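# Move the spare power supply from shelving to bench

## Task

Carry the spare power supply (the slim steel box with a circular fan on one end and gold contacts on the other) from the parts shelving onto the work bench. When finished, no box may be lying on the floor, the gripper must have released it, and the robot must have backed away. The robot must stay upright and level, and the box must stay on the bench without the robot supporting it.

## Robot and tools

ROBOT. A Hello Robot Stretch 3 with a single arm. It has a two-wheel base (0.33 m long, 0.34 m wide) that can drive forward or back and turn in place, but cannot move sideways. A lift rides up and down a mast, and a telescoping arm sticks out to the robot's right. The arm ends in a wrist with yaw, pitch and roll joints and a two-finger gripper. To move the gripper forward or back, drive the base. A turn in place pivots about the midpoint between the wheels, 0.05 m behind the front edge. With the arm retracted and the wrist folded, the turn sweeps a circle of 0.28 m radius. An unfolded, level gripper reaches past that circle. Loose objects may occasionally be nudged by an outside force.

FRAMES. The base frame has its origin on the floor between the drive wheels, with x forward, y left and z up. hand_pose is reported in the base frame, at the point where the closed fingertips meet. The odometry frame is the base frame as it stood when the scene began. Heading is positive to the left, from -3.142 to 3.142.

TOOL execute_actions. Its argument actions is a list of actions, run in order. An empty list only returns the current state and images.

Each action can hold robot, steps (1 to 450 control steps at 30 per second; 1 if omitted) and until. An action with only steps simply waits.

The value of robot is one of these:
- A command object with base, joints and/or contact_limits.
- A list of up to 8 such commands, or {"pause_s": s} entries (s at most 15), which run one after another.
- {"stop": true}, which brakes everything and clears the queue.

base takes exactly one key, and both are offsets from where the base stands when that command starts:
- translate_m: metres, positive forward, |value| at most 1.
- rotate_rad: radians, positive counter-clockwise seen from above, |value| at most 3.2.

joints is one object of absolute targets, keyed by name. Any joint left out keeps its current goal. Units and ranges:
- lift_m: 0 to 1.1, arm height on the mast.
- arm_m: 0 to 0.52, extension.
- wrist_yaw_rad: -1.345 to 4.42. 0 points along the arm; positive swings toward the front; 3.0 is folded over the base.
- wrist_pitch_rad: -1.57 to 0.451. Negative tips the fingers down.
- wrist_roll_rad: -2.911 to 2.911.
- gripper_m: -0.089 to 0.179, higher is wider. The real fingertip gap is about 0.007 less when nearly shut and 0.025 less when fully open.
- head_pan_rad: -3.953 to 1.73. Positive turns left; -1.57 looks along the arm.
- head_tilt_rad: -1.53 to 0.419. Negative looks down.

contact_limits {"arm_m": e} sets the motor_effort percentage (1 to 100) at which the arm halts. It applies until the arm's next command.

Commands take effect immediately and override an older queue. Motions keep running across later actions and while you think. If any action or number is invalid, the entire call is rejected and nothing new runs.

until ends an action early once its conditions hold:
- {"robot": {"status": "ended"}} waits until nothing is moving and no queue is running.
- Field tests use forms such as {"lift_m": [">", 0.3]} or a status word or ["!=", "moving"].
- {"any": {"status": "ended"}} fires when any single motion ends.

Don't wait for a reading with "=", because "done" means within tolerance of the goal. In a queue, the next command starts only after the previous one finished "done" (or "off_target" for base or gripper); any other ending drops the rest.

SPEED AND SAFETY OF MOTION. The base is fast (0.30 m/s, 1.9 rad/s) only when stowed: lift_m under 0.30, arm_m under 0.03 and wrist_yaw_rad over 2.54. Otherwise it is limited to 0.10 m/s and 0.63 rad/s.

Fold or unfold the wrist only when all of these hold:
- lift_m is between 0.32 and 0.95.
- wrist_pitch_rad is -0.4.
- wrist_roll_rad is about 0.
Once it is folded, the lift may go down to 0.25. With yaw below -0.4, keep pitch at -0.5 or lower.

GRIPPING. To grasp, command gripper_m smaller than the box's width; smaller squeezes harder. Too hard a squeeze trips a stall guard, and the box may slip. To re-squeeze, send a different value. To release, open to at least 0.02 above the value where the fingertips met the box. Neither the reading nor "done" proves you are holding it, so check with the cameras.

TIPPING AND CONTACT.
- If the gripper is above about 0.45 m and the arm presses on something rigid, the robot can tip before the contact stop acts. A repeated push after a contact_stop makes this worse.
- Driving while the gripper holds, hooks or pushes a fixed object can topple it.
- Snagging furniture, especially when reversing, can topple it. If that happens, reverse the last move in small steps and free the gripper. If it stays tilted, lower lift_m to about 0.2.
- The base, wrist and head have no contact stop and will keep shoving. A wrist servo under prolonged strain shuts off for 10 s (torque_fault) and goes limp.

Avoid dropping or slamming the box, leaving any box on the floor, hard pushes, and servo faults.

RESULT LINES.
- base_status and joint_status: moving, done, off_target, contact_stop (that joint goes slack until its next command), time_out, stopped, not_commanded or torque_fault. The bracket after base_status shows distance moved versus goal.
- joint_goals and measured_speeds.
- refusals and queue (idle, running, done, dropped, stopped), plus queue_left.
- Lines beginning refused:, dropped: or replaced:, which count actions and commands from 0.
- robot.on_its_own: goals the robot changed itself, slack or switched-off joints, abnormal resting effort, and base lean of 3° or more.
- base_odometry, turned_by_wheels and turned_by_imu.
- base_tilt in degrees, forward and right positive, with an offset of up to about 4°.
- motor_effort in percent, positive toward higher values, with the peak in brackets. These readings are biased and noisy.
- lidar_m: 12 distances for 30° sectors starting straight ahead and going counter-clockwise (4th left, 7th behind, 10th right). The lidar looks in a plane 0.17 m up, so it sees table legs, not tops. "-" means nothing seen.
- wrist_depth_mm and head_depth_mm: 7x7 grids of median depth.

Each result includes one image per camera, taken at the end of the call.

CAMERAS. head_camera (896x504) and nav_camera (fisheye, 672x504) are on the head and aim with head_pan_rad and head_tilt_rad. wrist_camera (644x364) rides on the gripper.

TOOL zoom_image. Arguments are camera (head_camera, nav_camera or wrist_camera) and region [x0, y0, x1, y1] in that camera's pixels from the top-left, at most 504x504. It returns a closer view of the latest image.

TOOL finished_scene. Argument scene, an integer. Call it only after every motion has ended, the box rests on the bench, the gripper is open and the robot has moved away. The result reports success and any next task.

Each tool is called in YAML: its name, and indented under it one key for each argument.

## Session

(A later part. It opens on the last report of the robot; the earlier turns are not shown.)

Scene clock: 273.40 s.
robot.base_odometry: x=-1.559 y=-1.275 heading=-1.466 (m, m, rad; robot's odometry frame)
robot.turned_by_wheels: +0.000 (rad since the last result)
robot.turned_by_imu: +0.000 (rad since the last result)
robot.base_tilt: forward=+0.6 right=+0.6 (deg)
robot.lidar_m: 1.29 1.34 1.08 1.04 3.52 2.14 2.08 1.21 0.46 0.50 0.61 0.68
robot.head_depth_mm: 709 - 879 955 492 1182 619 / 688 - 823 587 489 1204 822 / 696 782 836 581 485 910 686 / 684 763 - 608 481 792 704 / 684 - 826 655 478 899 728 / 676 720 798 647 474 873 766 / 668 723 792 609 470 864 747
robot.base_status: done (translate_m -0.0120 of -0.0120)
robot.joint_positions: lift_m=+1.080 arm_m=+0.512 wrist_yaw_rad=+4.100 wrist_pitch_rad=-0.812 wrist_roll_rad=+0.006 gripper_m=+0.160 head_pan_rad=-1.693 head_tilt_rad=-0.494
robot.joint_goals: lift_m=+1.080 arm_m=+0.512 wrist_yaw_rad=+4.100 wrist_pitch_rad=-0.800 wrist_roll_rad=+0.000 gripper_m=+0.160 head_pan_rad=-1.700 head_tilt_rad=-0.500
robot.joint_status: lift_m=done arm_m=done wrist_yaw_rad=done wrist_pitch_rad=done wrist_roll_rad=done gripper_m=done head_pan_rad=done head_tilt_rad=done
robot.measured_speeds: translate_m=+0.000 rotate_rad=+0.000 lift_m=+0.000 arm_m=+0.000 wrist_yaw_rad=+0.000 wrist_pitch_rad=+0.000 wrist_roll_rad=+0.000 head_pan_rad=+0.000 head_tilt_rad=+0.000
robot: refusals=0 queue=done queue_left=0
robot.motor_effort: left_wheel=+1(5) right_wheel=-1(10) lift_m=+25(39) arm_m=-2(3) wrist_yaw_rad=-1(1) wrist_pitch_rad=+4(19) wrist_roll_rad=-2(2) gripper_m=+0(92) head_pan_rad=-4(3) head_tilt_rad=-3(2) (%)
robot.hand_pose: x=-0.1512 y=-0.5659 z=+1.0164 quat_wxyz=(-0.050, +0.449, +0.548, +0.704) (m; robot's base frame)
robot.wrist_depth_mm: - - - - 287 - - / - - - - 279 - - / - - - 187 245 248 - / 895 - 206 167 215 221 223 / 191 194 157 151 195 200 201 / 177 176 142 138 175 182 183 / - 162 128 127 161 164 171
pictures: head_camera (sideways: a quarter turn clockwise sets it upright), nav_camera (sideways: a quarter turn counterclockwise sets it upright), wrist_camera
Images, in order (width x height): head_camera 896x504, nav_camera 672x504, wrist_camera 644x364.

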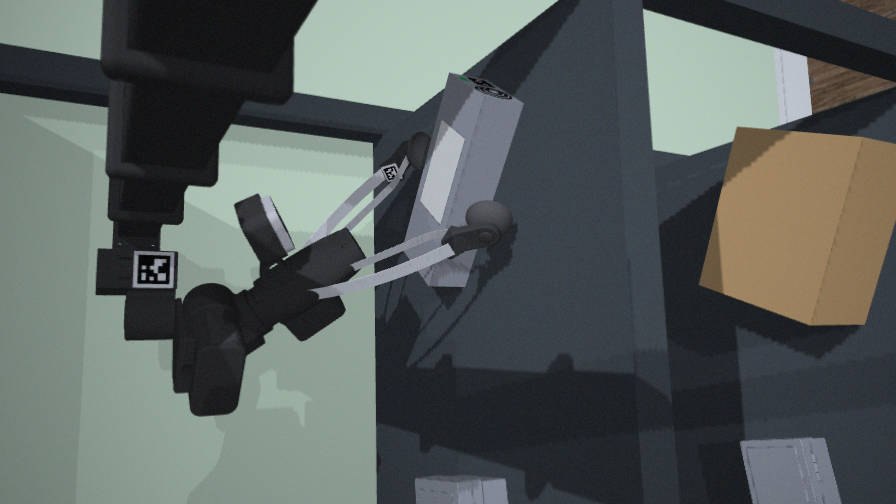

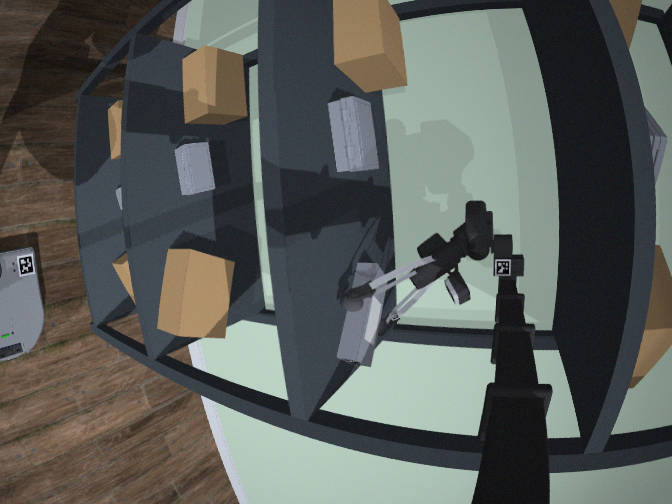

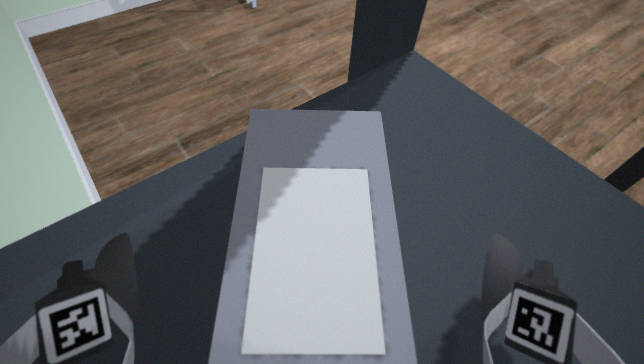

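At y≈111, matching.

execute_actions:
  actions:
    - {"robot":[{"joints":{"gripper_m":0.03}},{"joints":{"lift_m":1.1}}],"steps":300,"until":{"robot":{"status":"ended"}}}
    - {"robot":{"joints":{"wrist_pitch_rad":-0.72}},"steps":100,"until":{"robot":{"status":"ended"}}}
    - {"steps":30}

Scene clock: 285.10 s.
robot.base_odometry: x=-1.559 y=-1.275 heading=-1.466 (m, m, rad; robot's odometry frame)
robot.turned_by_wheels: +0.000 (rad since the last result)
robot.turned_by_imu: +0.000 (rad since the last result)
robot.base_tilt: forward=+0.5 right=+0.6 (deg)
robot.lidar_m: 1.29 1.33 1.08 1.04 3.53 2.14 2.07 1.20 0.46 0.50 0.61 0.68
robot.head_depth_mm: - - 865 957 492 1179 620 / 682 769 820 572 488 1211 820 / 684 775 834 576 484 908 687 / 682 748 834 595 481 789 703 / 677 - 826 653 477 894 724 / 679 738 801 647 474 874 767 / 667 726 789 610 471 868 743
robot.base_status: done (translate_m -0.0120 of -0.0120)
robot.joint_positions: lift_m=+1.100 arm_m=+0.512 wrist_yaw_rad=+4.100 wrist_pitch_rad=-0.784 wrist_roll_rad=+0.006 gripper_m=+0.031 head_pan_rad=-1.693 head_tilt_rad=-0.494
robot.joint_goals: lift_m=+1.100 arm_m=+0.512 wrist_yaw_rad=+4.100 wrist_pitch_rad=-0.720 wrist_roll_rad=+0.000 gripper_m=+0.030 head_pan_rad=-1.700 head_tilt_rad=-0.500
robot.joint_status: lift_m=done arm_m=done wrist_yaw_rad=done wrist_pitch_rad=off_target wrist_roll_rad=done gripper_m=done head_pan_rad=done head_tilt_rad=done
robot.measured_speeds: translate_m=+0.000 rotate_rad=+0.000 lift_m=+0.000 arm_m=+0.000 wrist_yaw_rad=+0.000 wrist_pitch_rad=+0.000 wrist_roll_rad=+0.000 head_pan_rad=+0.000 head_tilt_rad=+0.000
robot: refusals=0 queue=dropped queue_left=0
robot.motor_effort: left_wheel=+1(2) right_wheel=-1(2) lift_m=+39(41) arm_m=-2(3) wrist_yaw_rad=+0(0) wrist_pitch_rad=+19(21) wrist_roll_rad=-2(2) gripper_m=-21(100) head_pan_rad=-2(3) head_tilt_rad=-3(4) (%)
robot.hand_pose: x=-0.1558 y=-0.5626 z=+1.0402 quat_wxyz=(-0.060, +0.457, +0.541, +0.703) (m; robot's base frame)
robot.wrist_depth_mm: - - - - 277 - - / - - - - 316 - - / - - - 190 281 - - / 956 - 234 168 245 252 - / 759 219 154 151 224 228 230 / 198 200 136 138 138 207 208 / 181 180 125 126 128 189 190
pictures: head_camera (sideways: a quarter turn clockwise sets it upright), nav_camera (sideways: a quarter turn counterclockwise sets it upright), wrist_camera
Images, in order (width x height): head_camera 896x504, nav_camera 672x504, wrist_camera 644x364.

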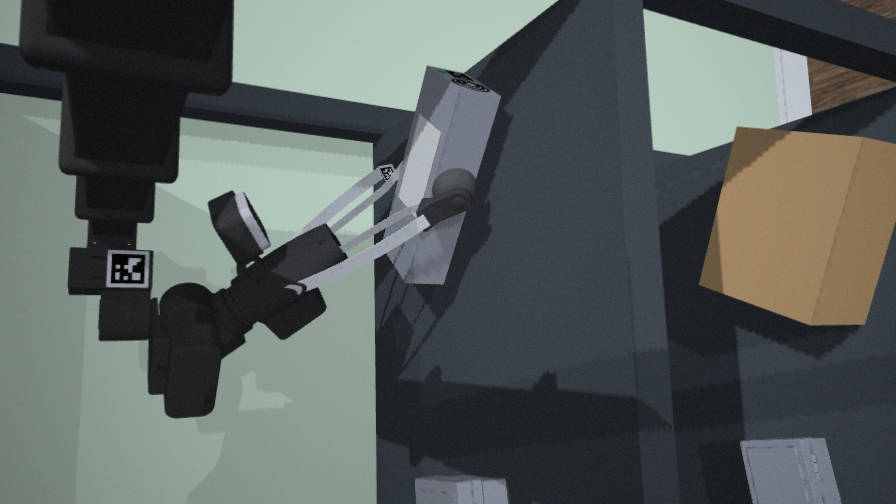

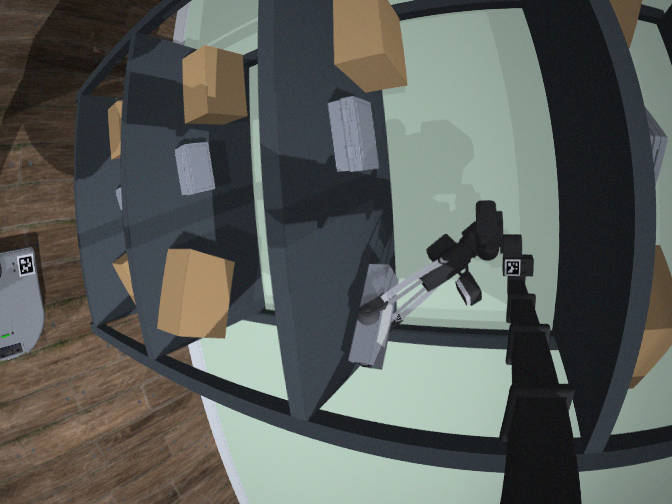

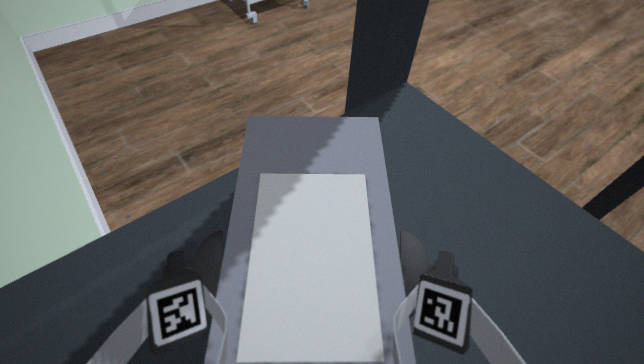

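execute_actions:
  actions:
    - {"robot":[{"base":{"translate_m":0.08}},{"joints":{"arm_m":0.12}},{"base":{"rotate_rad":1.99},"joints":{"head_pan_rad":0.0,"head_tilt_rad":-0.45}},{"base":{"translate_m":1.0}},{"base":{"translate_m":0.09}},{"base":{"rotate_rad":-0.44}},{"base":{"translate_m":1.0}}],"steps":450,"until":{"robot":{"status":"ended"}}}
    - {"steps":450,"until":{"robot":{"status":"ended"}}}
    - {"steps":450,"until":{"robot":{"status":"ended"}}}

Scene clock: 342.53 s.
robot.base_odometry: x=+0.389 y=-0.726 heading=+0.084 (m, m, rad; robot's odometry frame)
robot.turned_by_wheels: +1.550 (rad since the last result)
robot.turned_by_imu: +1.589 (rad since the last result)
robot.base_tilt: forward=+0.6 right=+0.5 (deg)
robot.lidar_m: 1.81 1.21 2.18 2.12 2.10 2.39 2.38 0.61 0.44 0.42 1.69 1.55
robot.head_depth_mm: 1607 1744 1825 1348 2140 1671 1358 / 1632 1730 1849 1338 2118 1657 1355 / 1613 1728 1843 1327 2092 1641 1345 / 1617 1723 1821 1315 2052 1655 1336 / 1601 1724 1814 1385 2075 1622 1330 / 1599 1747 1813 1370 2042 1620 1324 / 1612 1720 1867 1290 1903 1557 1329
robot.base_status: done (translate_m +1.0000 of +1.0000)
robot.joint_positions: lift_m=+1.100 arm_m=+0.120 wrist_yaw_rad=+4.100 wrist_pitch_rad=-0.783 wrist_roll_rad=+0.005 gripper_m=+0.031 head_pan_rad=-0.007 head_tilt_rad=-0.458
robot.joint_goals: lift_m=+1.100 arm_m=+0.120 wrist_yaw_rad=+4.100 wrist_pitch_rad=-0.720 wrist_roll_rad=+0.000 gripper_m=+0.030 head_pan_rad=+0.000 head_tilt_rad=-0.450
robot.joint_status: lift_m=done arm_m=done wrist_yaw_rad=done wrist_pitch_rad=off_target wrist_roll_rad=done gripper_m=done head_pan_rad=done head_tilt_rad=done
robot.measured_speeds: translate_m=+0.000 rotate_rad=+0.000 lift_m=+0.000 arm_m=+0.000 wrist_yaw_rad=+0.000 wrist_pitch_rad=+0.000 wrist_roll_rad=+0.000 head_pan_rad=+0.000 head_tilt_rad=+0.000
robot: refusals=0 queue=done queue_left=0
robot.motor_effort: left_wheel=+1(4) right_wheel=-1(5) lift_m=+39(39) arm_m=-3(5) wrist_yaw_rad=+1(1) wrist_pitch_rad=+18(19) wrist_roll_rad=-2(2) gripper_m=-20(20) head_pan_rad=+3(42) head_tilt_rad=+5(12) (%)
robot.hand_pose: x=-0.1560 y=-0.1705 z=+1.0404 quat_wxyz=(-0.060, +0.457, +0.541, +0.704) (m; robot's base frame)
robot.wrist_depth_mm: - - - - - - - / - - - - - - - / - - - 190 - - - / 863 - - 169 - - - / 714 - 154 151 - - - / 584 976 137 137 138 - - / 490 781 125 125 126 - -
pictures: head_camera (sideways: a quarter turn clockwise sets it upright), nav_camera (sideways: a quarter turn counterclockwise sets it upright), wrist_camera
Images, in order (width x height): head_camera 896x504, nav_camera 672x504, wrist_camera 644x364.

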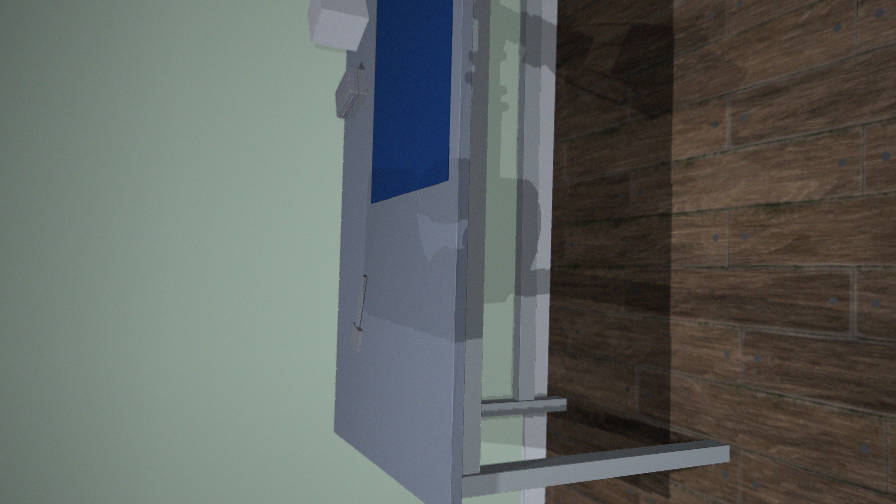

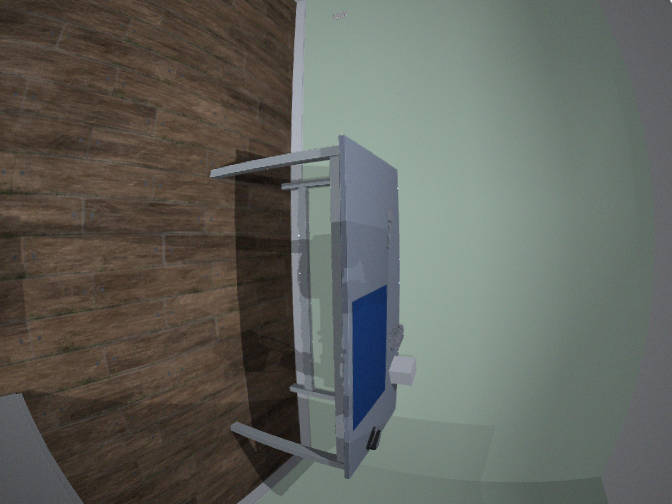

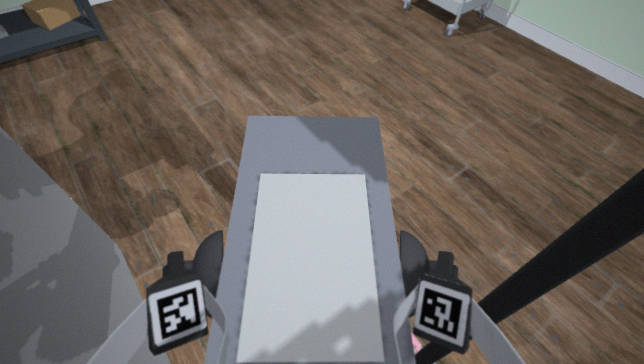

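execute_actions:
  actions:
    - {"robot":[{"base":{"translate_m":0.74},"joints":{"lift_m":0.93}},{"base":{"rotate_rad":1.54},"joints":{"head_pan_rad":-1.8,"head_tilt_rad":-0.7}},{"joints":{"arm_m":0.51}}],"steps":450,"until":{"robot":{"status":"ended"}}}
    - {"steps":300,"until":{"robot":{"status":"ended"}}}

Scene clock: 379.57 s.
robot.base_odometry: x=+1.127 y=-0.664 heading=+1.624 (m, m, rad; robot's odometry frame)
robot.turned_by_wheels: +1.540 (rad since the last result)
robot.turned_by_imu: +1.575 (rad since the last result)
robot.base_tilt: forward=+0.6 right=+0.6 (deg)
robot.lidar_m: 2.11 2.20 2.62 3.11 0.81 0.91 1.63 1.08 1.12 1.06 0.58 0.57
robot.head_depth_mm: 1096 1200 1122 883 - - 1159 / 1062 1197 1110 - - 1363 1185 / 1032 1166 - - 674 1370 1186 / 1020 1105 1046 689 673 1338 1181 / 985 1147 - 775 668 1304 1176 / 959 - 1027 822 665 1299 1166 / 947 1040 1066 811 660 1266 1167
robot.base_status: done (rotate_rad +1.5399 of +1.5400)
robot.joint_positions: lift_m=+0.930 arm_m=+0.510 wrist_yaw_rad=+4.100 wrist_pitch_rad=-0.782 wrist_roll_rad=+0.005 gripper_m=+0.031 head_pan_rad=-1.793 head_tilt_rad=-0.692
robot.joint_goals: lift_m=+0.930 arm_m=+0.510 wrist_yaw_rad=+4.100 wrist_pitch_rad=-0.720 wrist_roll_rad=+0.000 gripper_m=+0.030 head_pan_rad=-1.800 head_tilt_rad=-0.700
robot.joint_status: lift_m=done arm_m=done wrist_yaw_rad=done wrist_pitch_rad=off_target wrist_roll_rad=done gripper_m=done head_pan_rad=done head_tilt_rad=done
robot.measured_speeds: translate_m=+0.000 rotate_rad=+0.000 lift_m=+0.000 arm_m=+0.000 wrist_yaw_rad=+0.000 wrist_pitch_rad=+0.000 wrist_roll_rad=+0.000 head_pan_rad=+0.000 head_tilt_rad=+0.000
robot: refusals=0 queue=done queue_left=0
robot.motor_effort: left_wheel=-1(5) right_wheel=+2(5) lift_m=+31(41) arm_m=+3(1) wrist_yaw_rad=-1(1) wrist_pitch_rad=+18(19) wrist_roll_rad=-2(2) gripper_m=-20(20) head_pan_rad=-2(42) head_tilt_rad=-4(24) (%)
robot.hand_pose: x=-0.1561 y=-0.5598 z=+0.8709 quat_wxyz=(-0.061, +0.457, +0.541, +0.704) (m; robot's base frame)
robot.wrist_depth_mm: 460 467 495 - - - - / 401 400 410 - - - - / 350 351 350 190 - - - / 312 315 303 168 332 - - / 280 281 153 151 289 - - / 257 259 137 137 138 268 - / 235 234 125 125 128 246 247
pictures: head_camera (sideways: a quarter turn clockwise sets it upright), nav_camera (sideways: a quarter turn counterclockwise sets it upright), wrist_camera
Images, in order (width x height): head_camera 896x504, nav_camera 672x504, wrist_camera 644x364.

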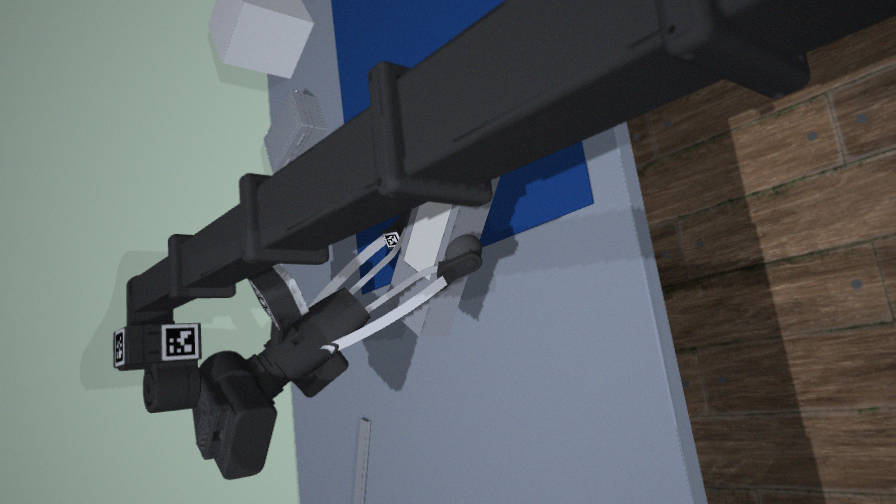

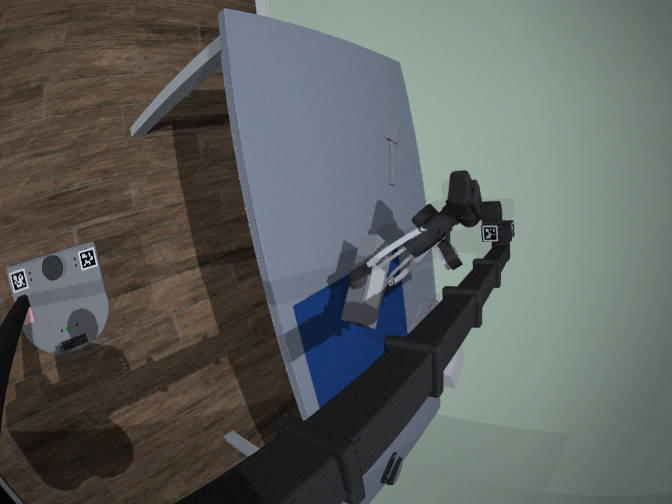

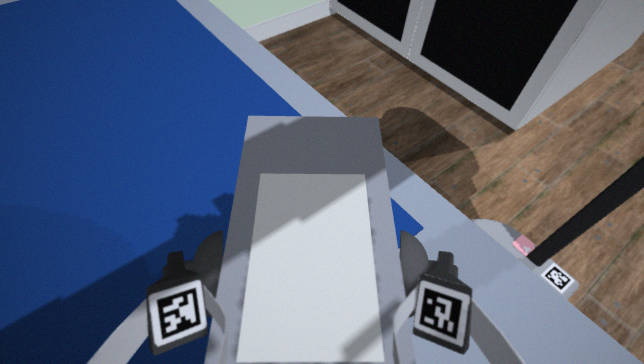

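execute_actions:
  actions:
    - {"robot":{"base":{"translate_m":-0.12},"joints":{"lift_m":0.855}},"steps":300,"until":{"robot":{"status":"ended"}}}
    - {"robot":{"joints":{"lift_m":0.849}},"steps":100,"until":{"robot":{"status":"ended"}}}

Scene clock: 395.47 s.
robot.base_odometry: x=+1.133 y=-0.784 heading=+1.624 (m, m, rad; robot's odometry frame)
robot.turned_by_wheels: +0.000 (rad since the last result)
robot.turned_by_imu: +0.000 (rad since the last result)
robot.base_tilt: forward=+0.7 right=+0.6 (deg)
robot.lidar_m: 2.23 2.31 2.70 1.31 0.81 0.91 1.51 0.97 1.12 1.07 1.10 0.66
robot.head_depth_mm: 1090 1216 1118 855 721 1440 - / 1061 1177 1091 840 - - - / 1047 1179 1067 903 - 1349 1185 / 1022 1142 1134 741 666 1374 1172 / 997 1087 1091 773 664 1328 1178 / 971 1080 995 820 664 1299 1174 / 949 1063 1067 817 661 1263 1166
robot.base_status: done (translate_m -0.1200 of -0.1200)
robot.joint_positions: lift_m=+0.849 arm_m=+0.510 wrist_yaw_rad=+4.100 wrist_pitch_rad=-0.781 wrist_roll_rad=+0.005 gripper_m=+0.031 head_pan_rad=-1.793 head_tilt_rad=-0.692
robot.joint_goals: lift_m=+0.849 arm_m=+0.510 wrist_yaw_rad=+4.100 wrist_pitch_rad=-0.720 wrist_roll_rad=+0.000 gripper_m=+0.030 head_pan_rad=-1.800 head_tilt_rad=-0.700
robot.joint_status: lift_m=done arm_m=done wrist_yaw_rad=done wrist_pitch_rad=off_target wrist_roll_rad=done gripper_m=done head_pan_rad=done head_tilt_rad=done
robot.measured_speeds: translate_m=+0.000 rotate_rad=+0.000 lift_m=+0.000 arm_m=+0.000 wrist_yaw_rad=+0.000 wrist_pitch_rad=+0.000 wrist_roll_rad=+0.000 head_pan_rad=+0.000 head_tilt_rad=+0.000
robot: refusals=0 queue=done queue_left=0
robot.motor_effort: left_wheel=+1(3) right_wheel=+0(5) lift_m=+28(32) arm_m=+3(4) wrist_yaw_rad=-1(2) wrist_pitch_rad=+18(18) wrist_roll_rad=-2(2) gripper_m=-19(19) head_pan_rad=-4(4) head_tilt_rad=-4(4) (%)
robot.hand_pose: x=-0.1564 y=-0.5597 z=+0.7902 quat_wxyz=(-0.061, +0.457, +0.540, +0.704) (m; robot's base frame)
robot.wrist_depth_mm: 316 322 328 - - - - / 273 276 279 284 - - - / 238 241 240 190 252 - - / 213 215 207 168 218 226 - / 192 193 153 151 197 201 205 / 174 176 136 137 138 183 185 / 160 160 125 125 128 167 168
pictures: head_camera (sideways: a quarter turn clockwise sets it upright), nav_camera (sideways: a quarter turn counterclockwise sets it upright), wrist_camera
Images, in order (width x height): head_camera 896x504, nav_camera 672x504, wrist_camera 644x364.

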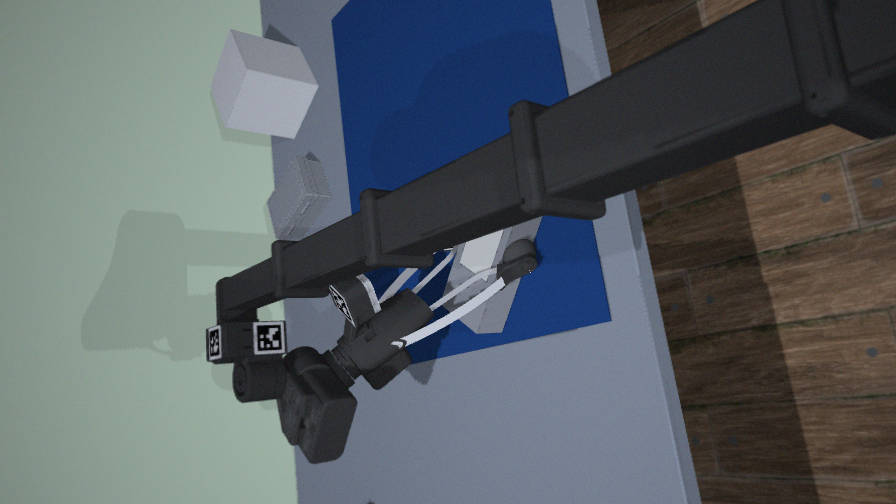

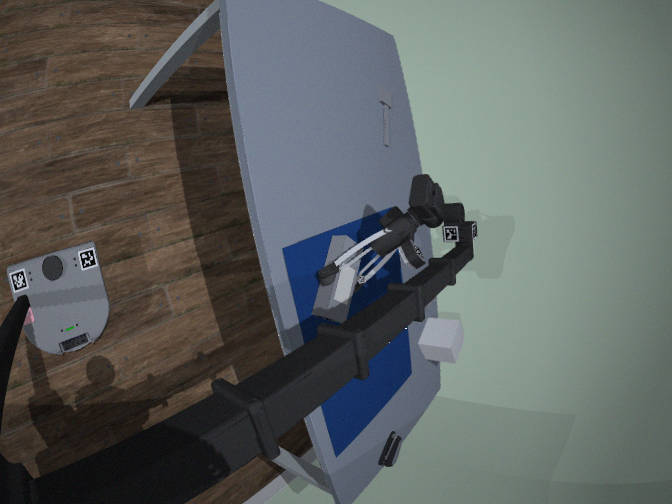

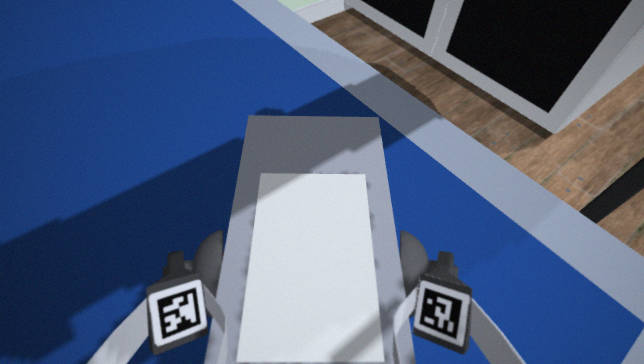

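execute_actions:
  actions:
    - {"robot":{"joints":{"gripper_m":0.15}},"steps":100,"until":{"robot":{"status":"ended"}}}
    - {"robot":{"joints":{"lift_m":0.97}},"steps":200,"until":{"robot":{"status":"ended"}}}
    - {"robot":{"joints":{"arm_m":0.12}},"steps":300,"until":{"robot":{"status":"ended"}}}

Scene clock: 410.40 s.
robot.base_odometry: x=+1.133 y=-0.784 heading=+1.624 (m, m, rad; robot's odometry frame)
robot.turned_by_wheels: +0.000 (rad since the last result)
robot.turned_by_imu: +0.000 (rad since the last result)
robot.base_tilt: forward=+0.7 right=+0.6 (deg)
robot.lidar_m: 2.23 2.31 2.70 1.31 0.80 0.90 1.51 0.97 1.12 1.07 1.10 0.66
robot.head_depth_mm: 1103 1220 1153 - - 1316 1189 / 1069 1173 - - - 1373 1189 / 1050 1178 - 812 - 1340 1190 / 1016 1131 - 721 - 1330 1177 / 997 1113 1204 - - 1332 1178 / 974 1087 1134 - - 1300 1173 / 947 1051 1066 877 626 1271 1167
robot.base_status: done (translate_m -0.1200 of -0.1200)
robot.joint_positions: lift_m=+0.970 arm_m=+0.120 wrist_yaw_rad=+4.100 wrist_pitch_rad=-0.736 wrist_roll_rad=+0.005 gripper_m=+0.150 head_pan_rad=-1.793 head_tilt_rad=-0.692
robot.joint_goals: lift_m=+0.970 arm_m=+0.120 wrist_yaw_rad=+4.100 wrist_pitch_rad=-0.720 wrist_roll_rad=+0.000 gripper_m=+0.150 head_pan_rad=-1.800 head_tilt_rad=-0.700
robot.joint_status: lift_m=done arm_m=done wrist_yaw_rad=done wrist_pitch_rad=off_target wrist_roll_rad=done gripper_m=done head_pan_rad=done head_tilt_rad=done
robot.measured_speeds: translate_m=+0.000 rotate_rad=+0.000 lift_m=+0.000 arm_m=+0.000 wrist_yaw_rad=+0.000 wrist_pitch_rad=+0.000 wrist_roll_rad=+0.000 head_pan_rad=+0.000 head_tilt_rad=+0.000
robot: refusals=0 queue=done queue_left=0
robot.motor_effort: left_wheel=-1(3) right_wheel=+1(6) lift_m=+33(35) arm_m=-3(4) wrist_yaw_rad=+0(1) wrist_pitch_rad=+5(17) wrist_roll_rad=-2(2) gripper_m=+1(90) head_pan_rad=-2(4) head_tilt_rad=-4(3) (%)
robot.hand_pose: x=-0.1634 y=-0.1653 z=+0.9186 quat_wxyz=(-0.077, +0.469, +0.530, +0.702) (m; robot's base frame)
robot.wrist_depth_mm: - - - - - 840 749 / - - - - - 917 984 / - - - - - - - / - - - - - - - / 975 - - - - - - / - - - - - - - / - 995 - - - - -
pictures: head_camera (sideways: a quarter turn clockwise sets it upright), nav_camera (sideways: a quarter turn counterclockwise sets it upright), wrist_camera
Images, in order (width x height): head_camera 896x504, nav_camera 672x504, wrist_camera 644x364.

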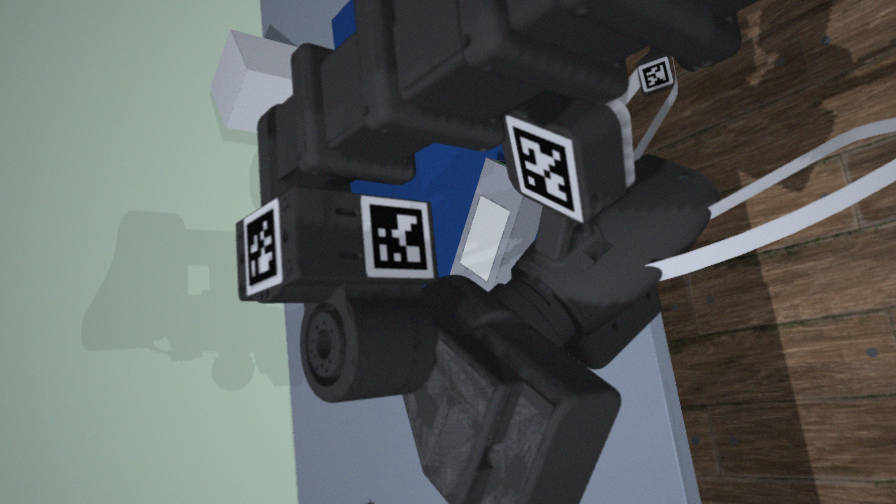

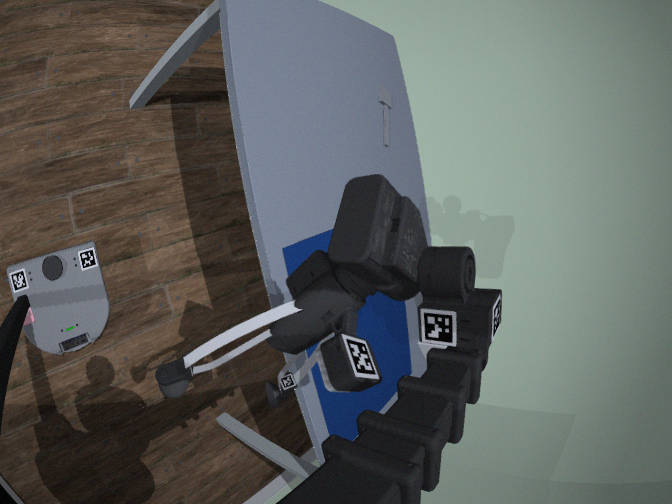

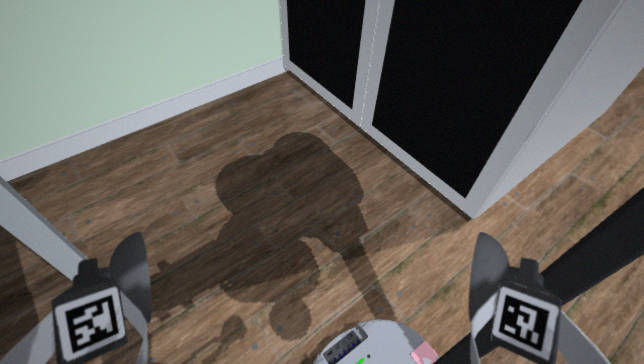

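finished_scene:
  scene: 2

The scene is finished: the task was done.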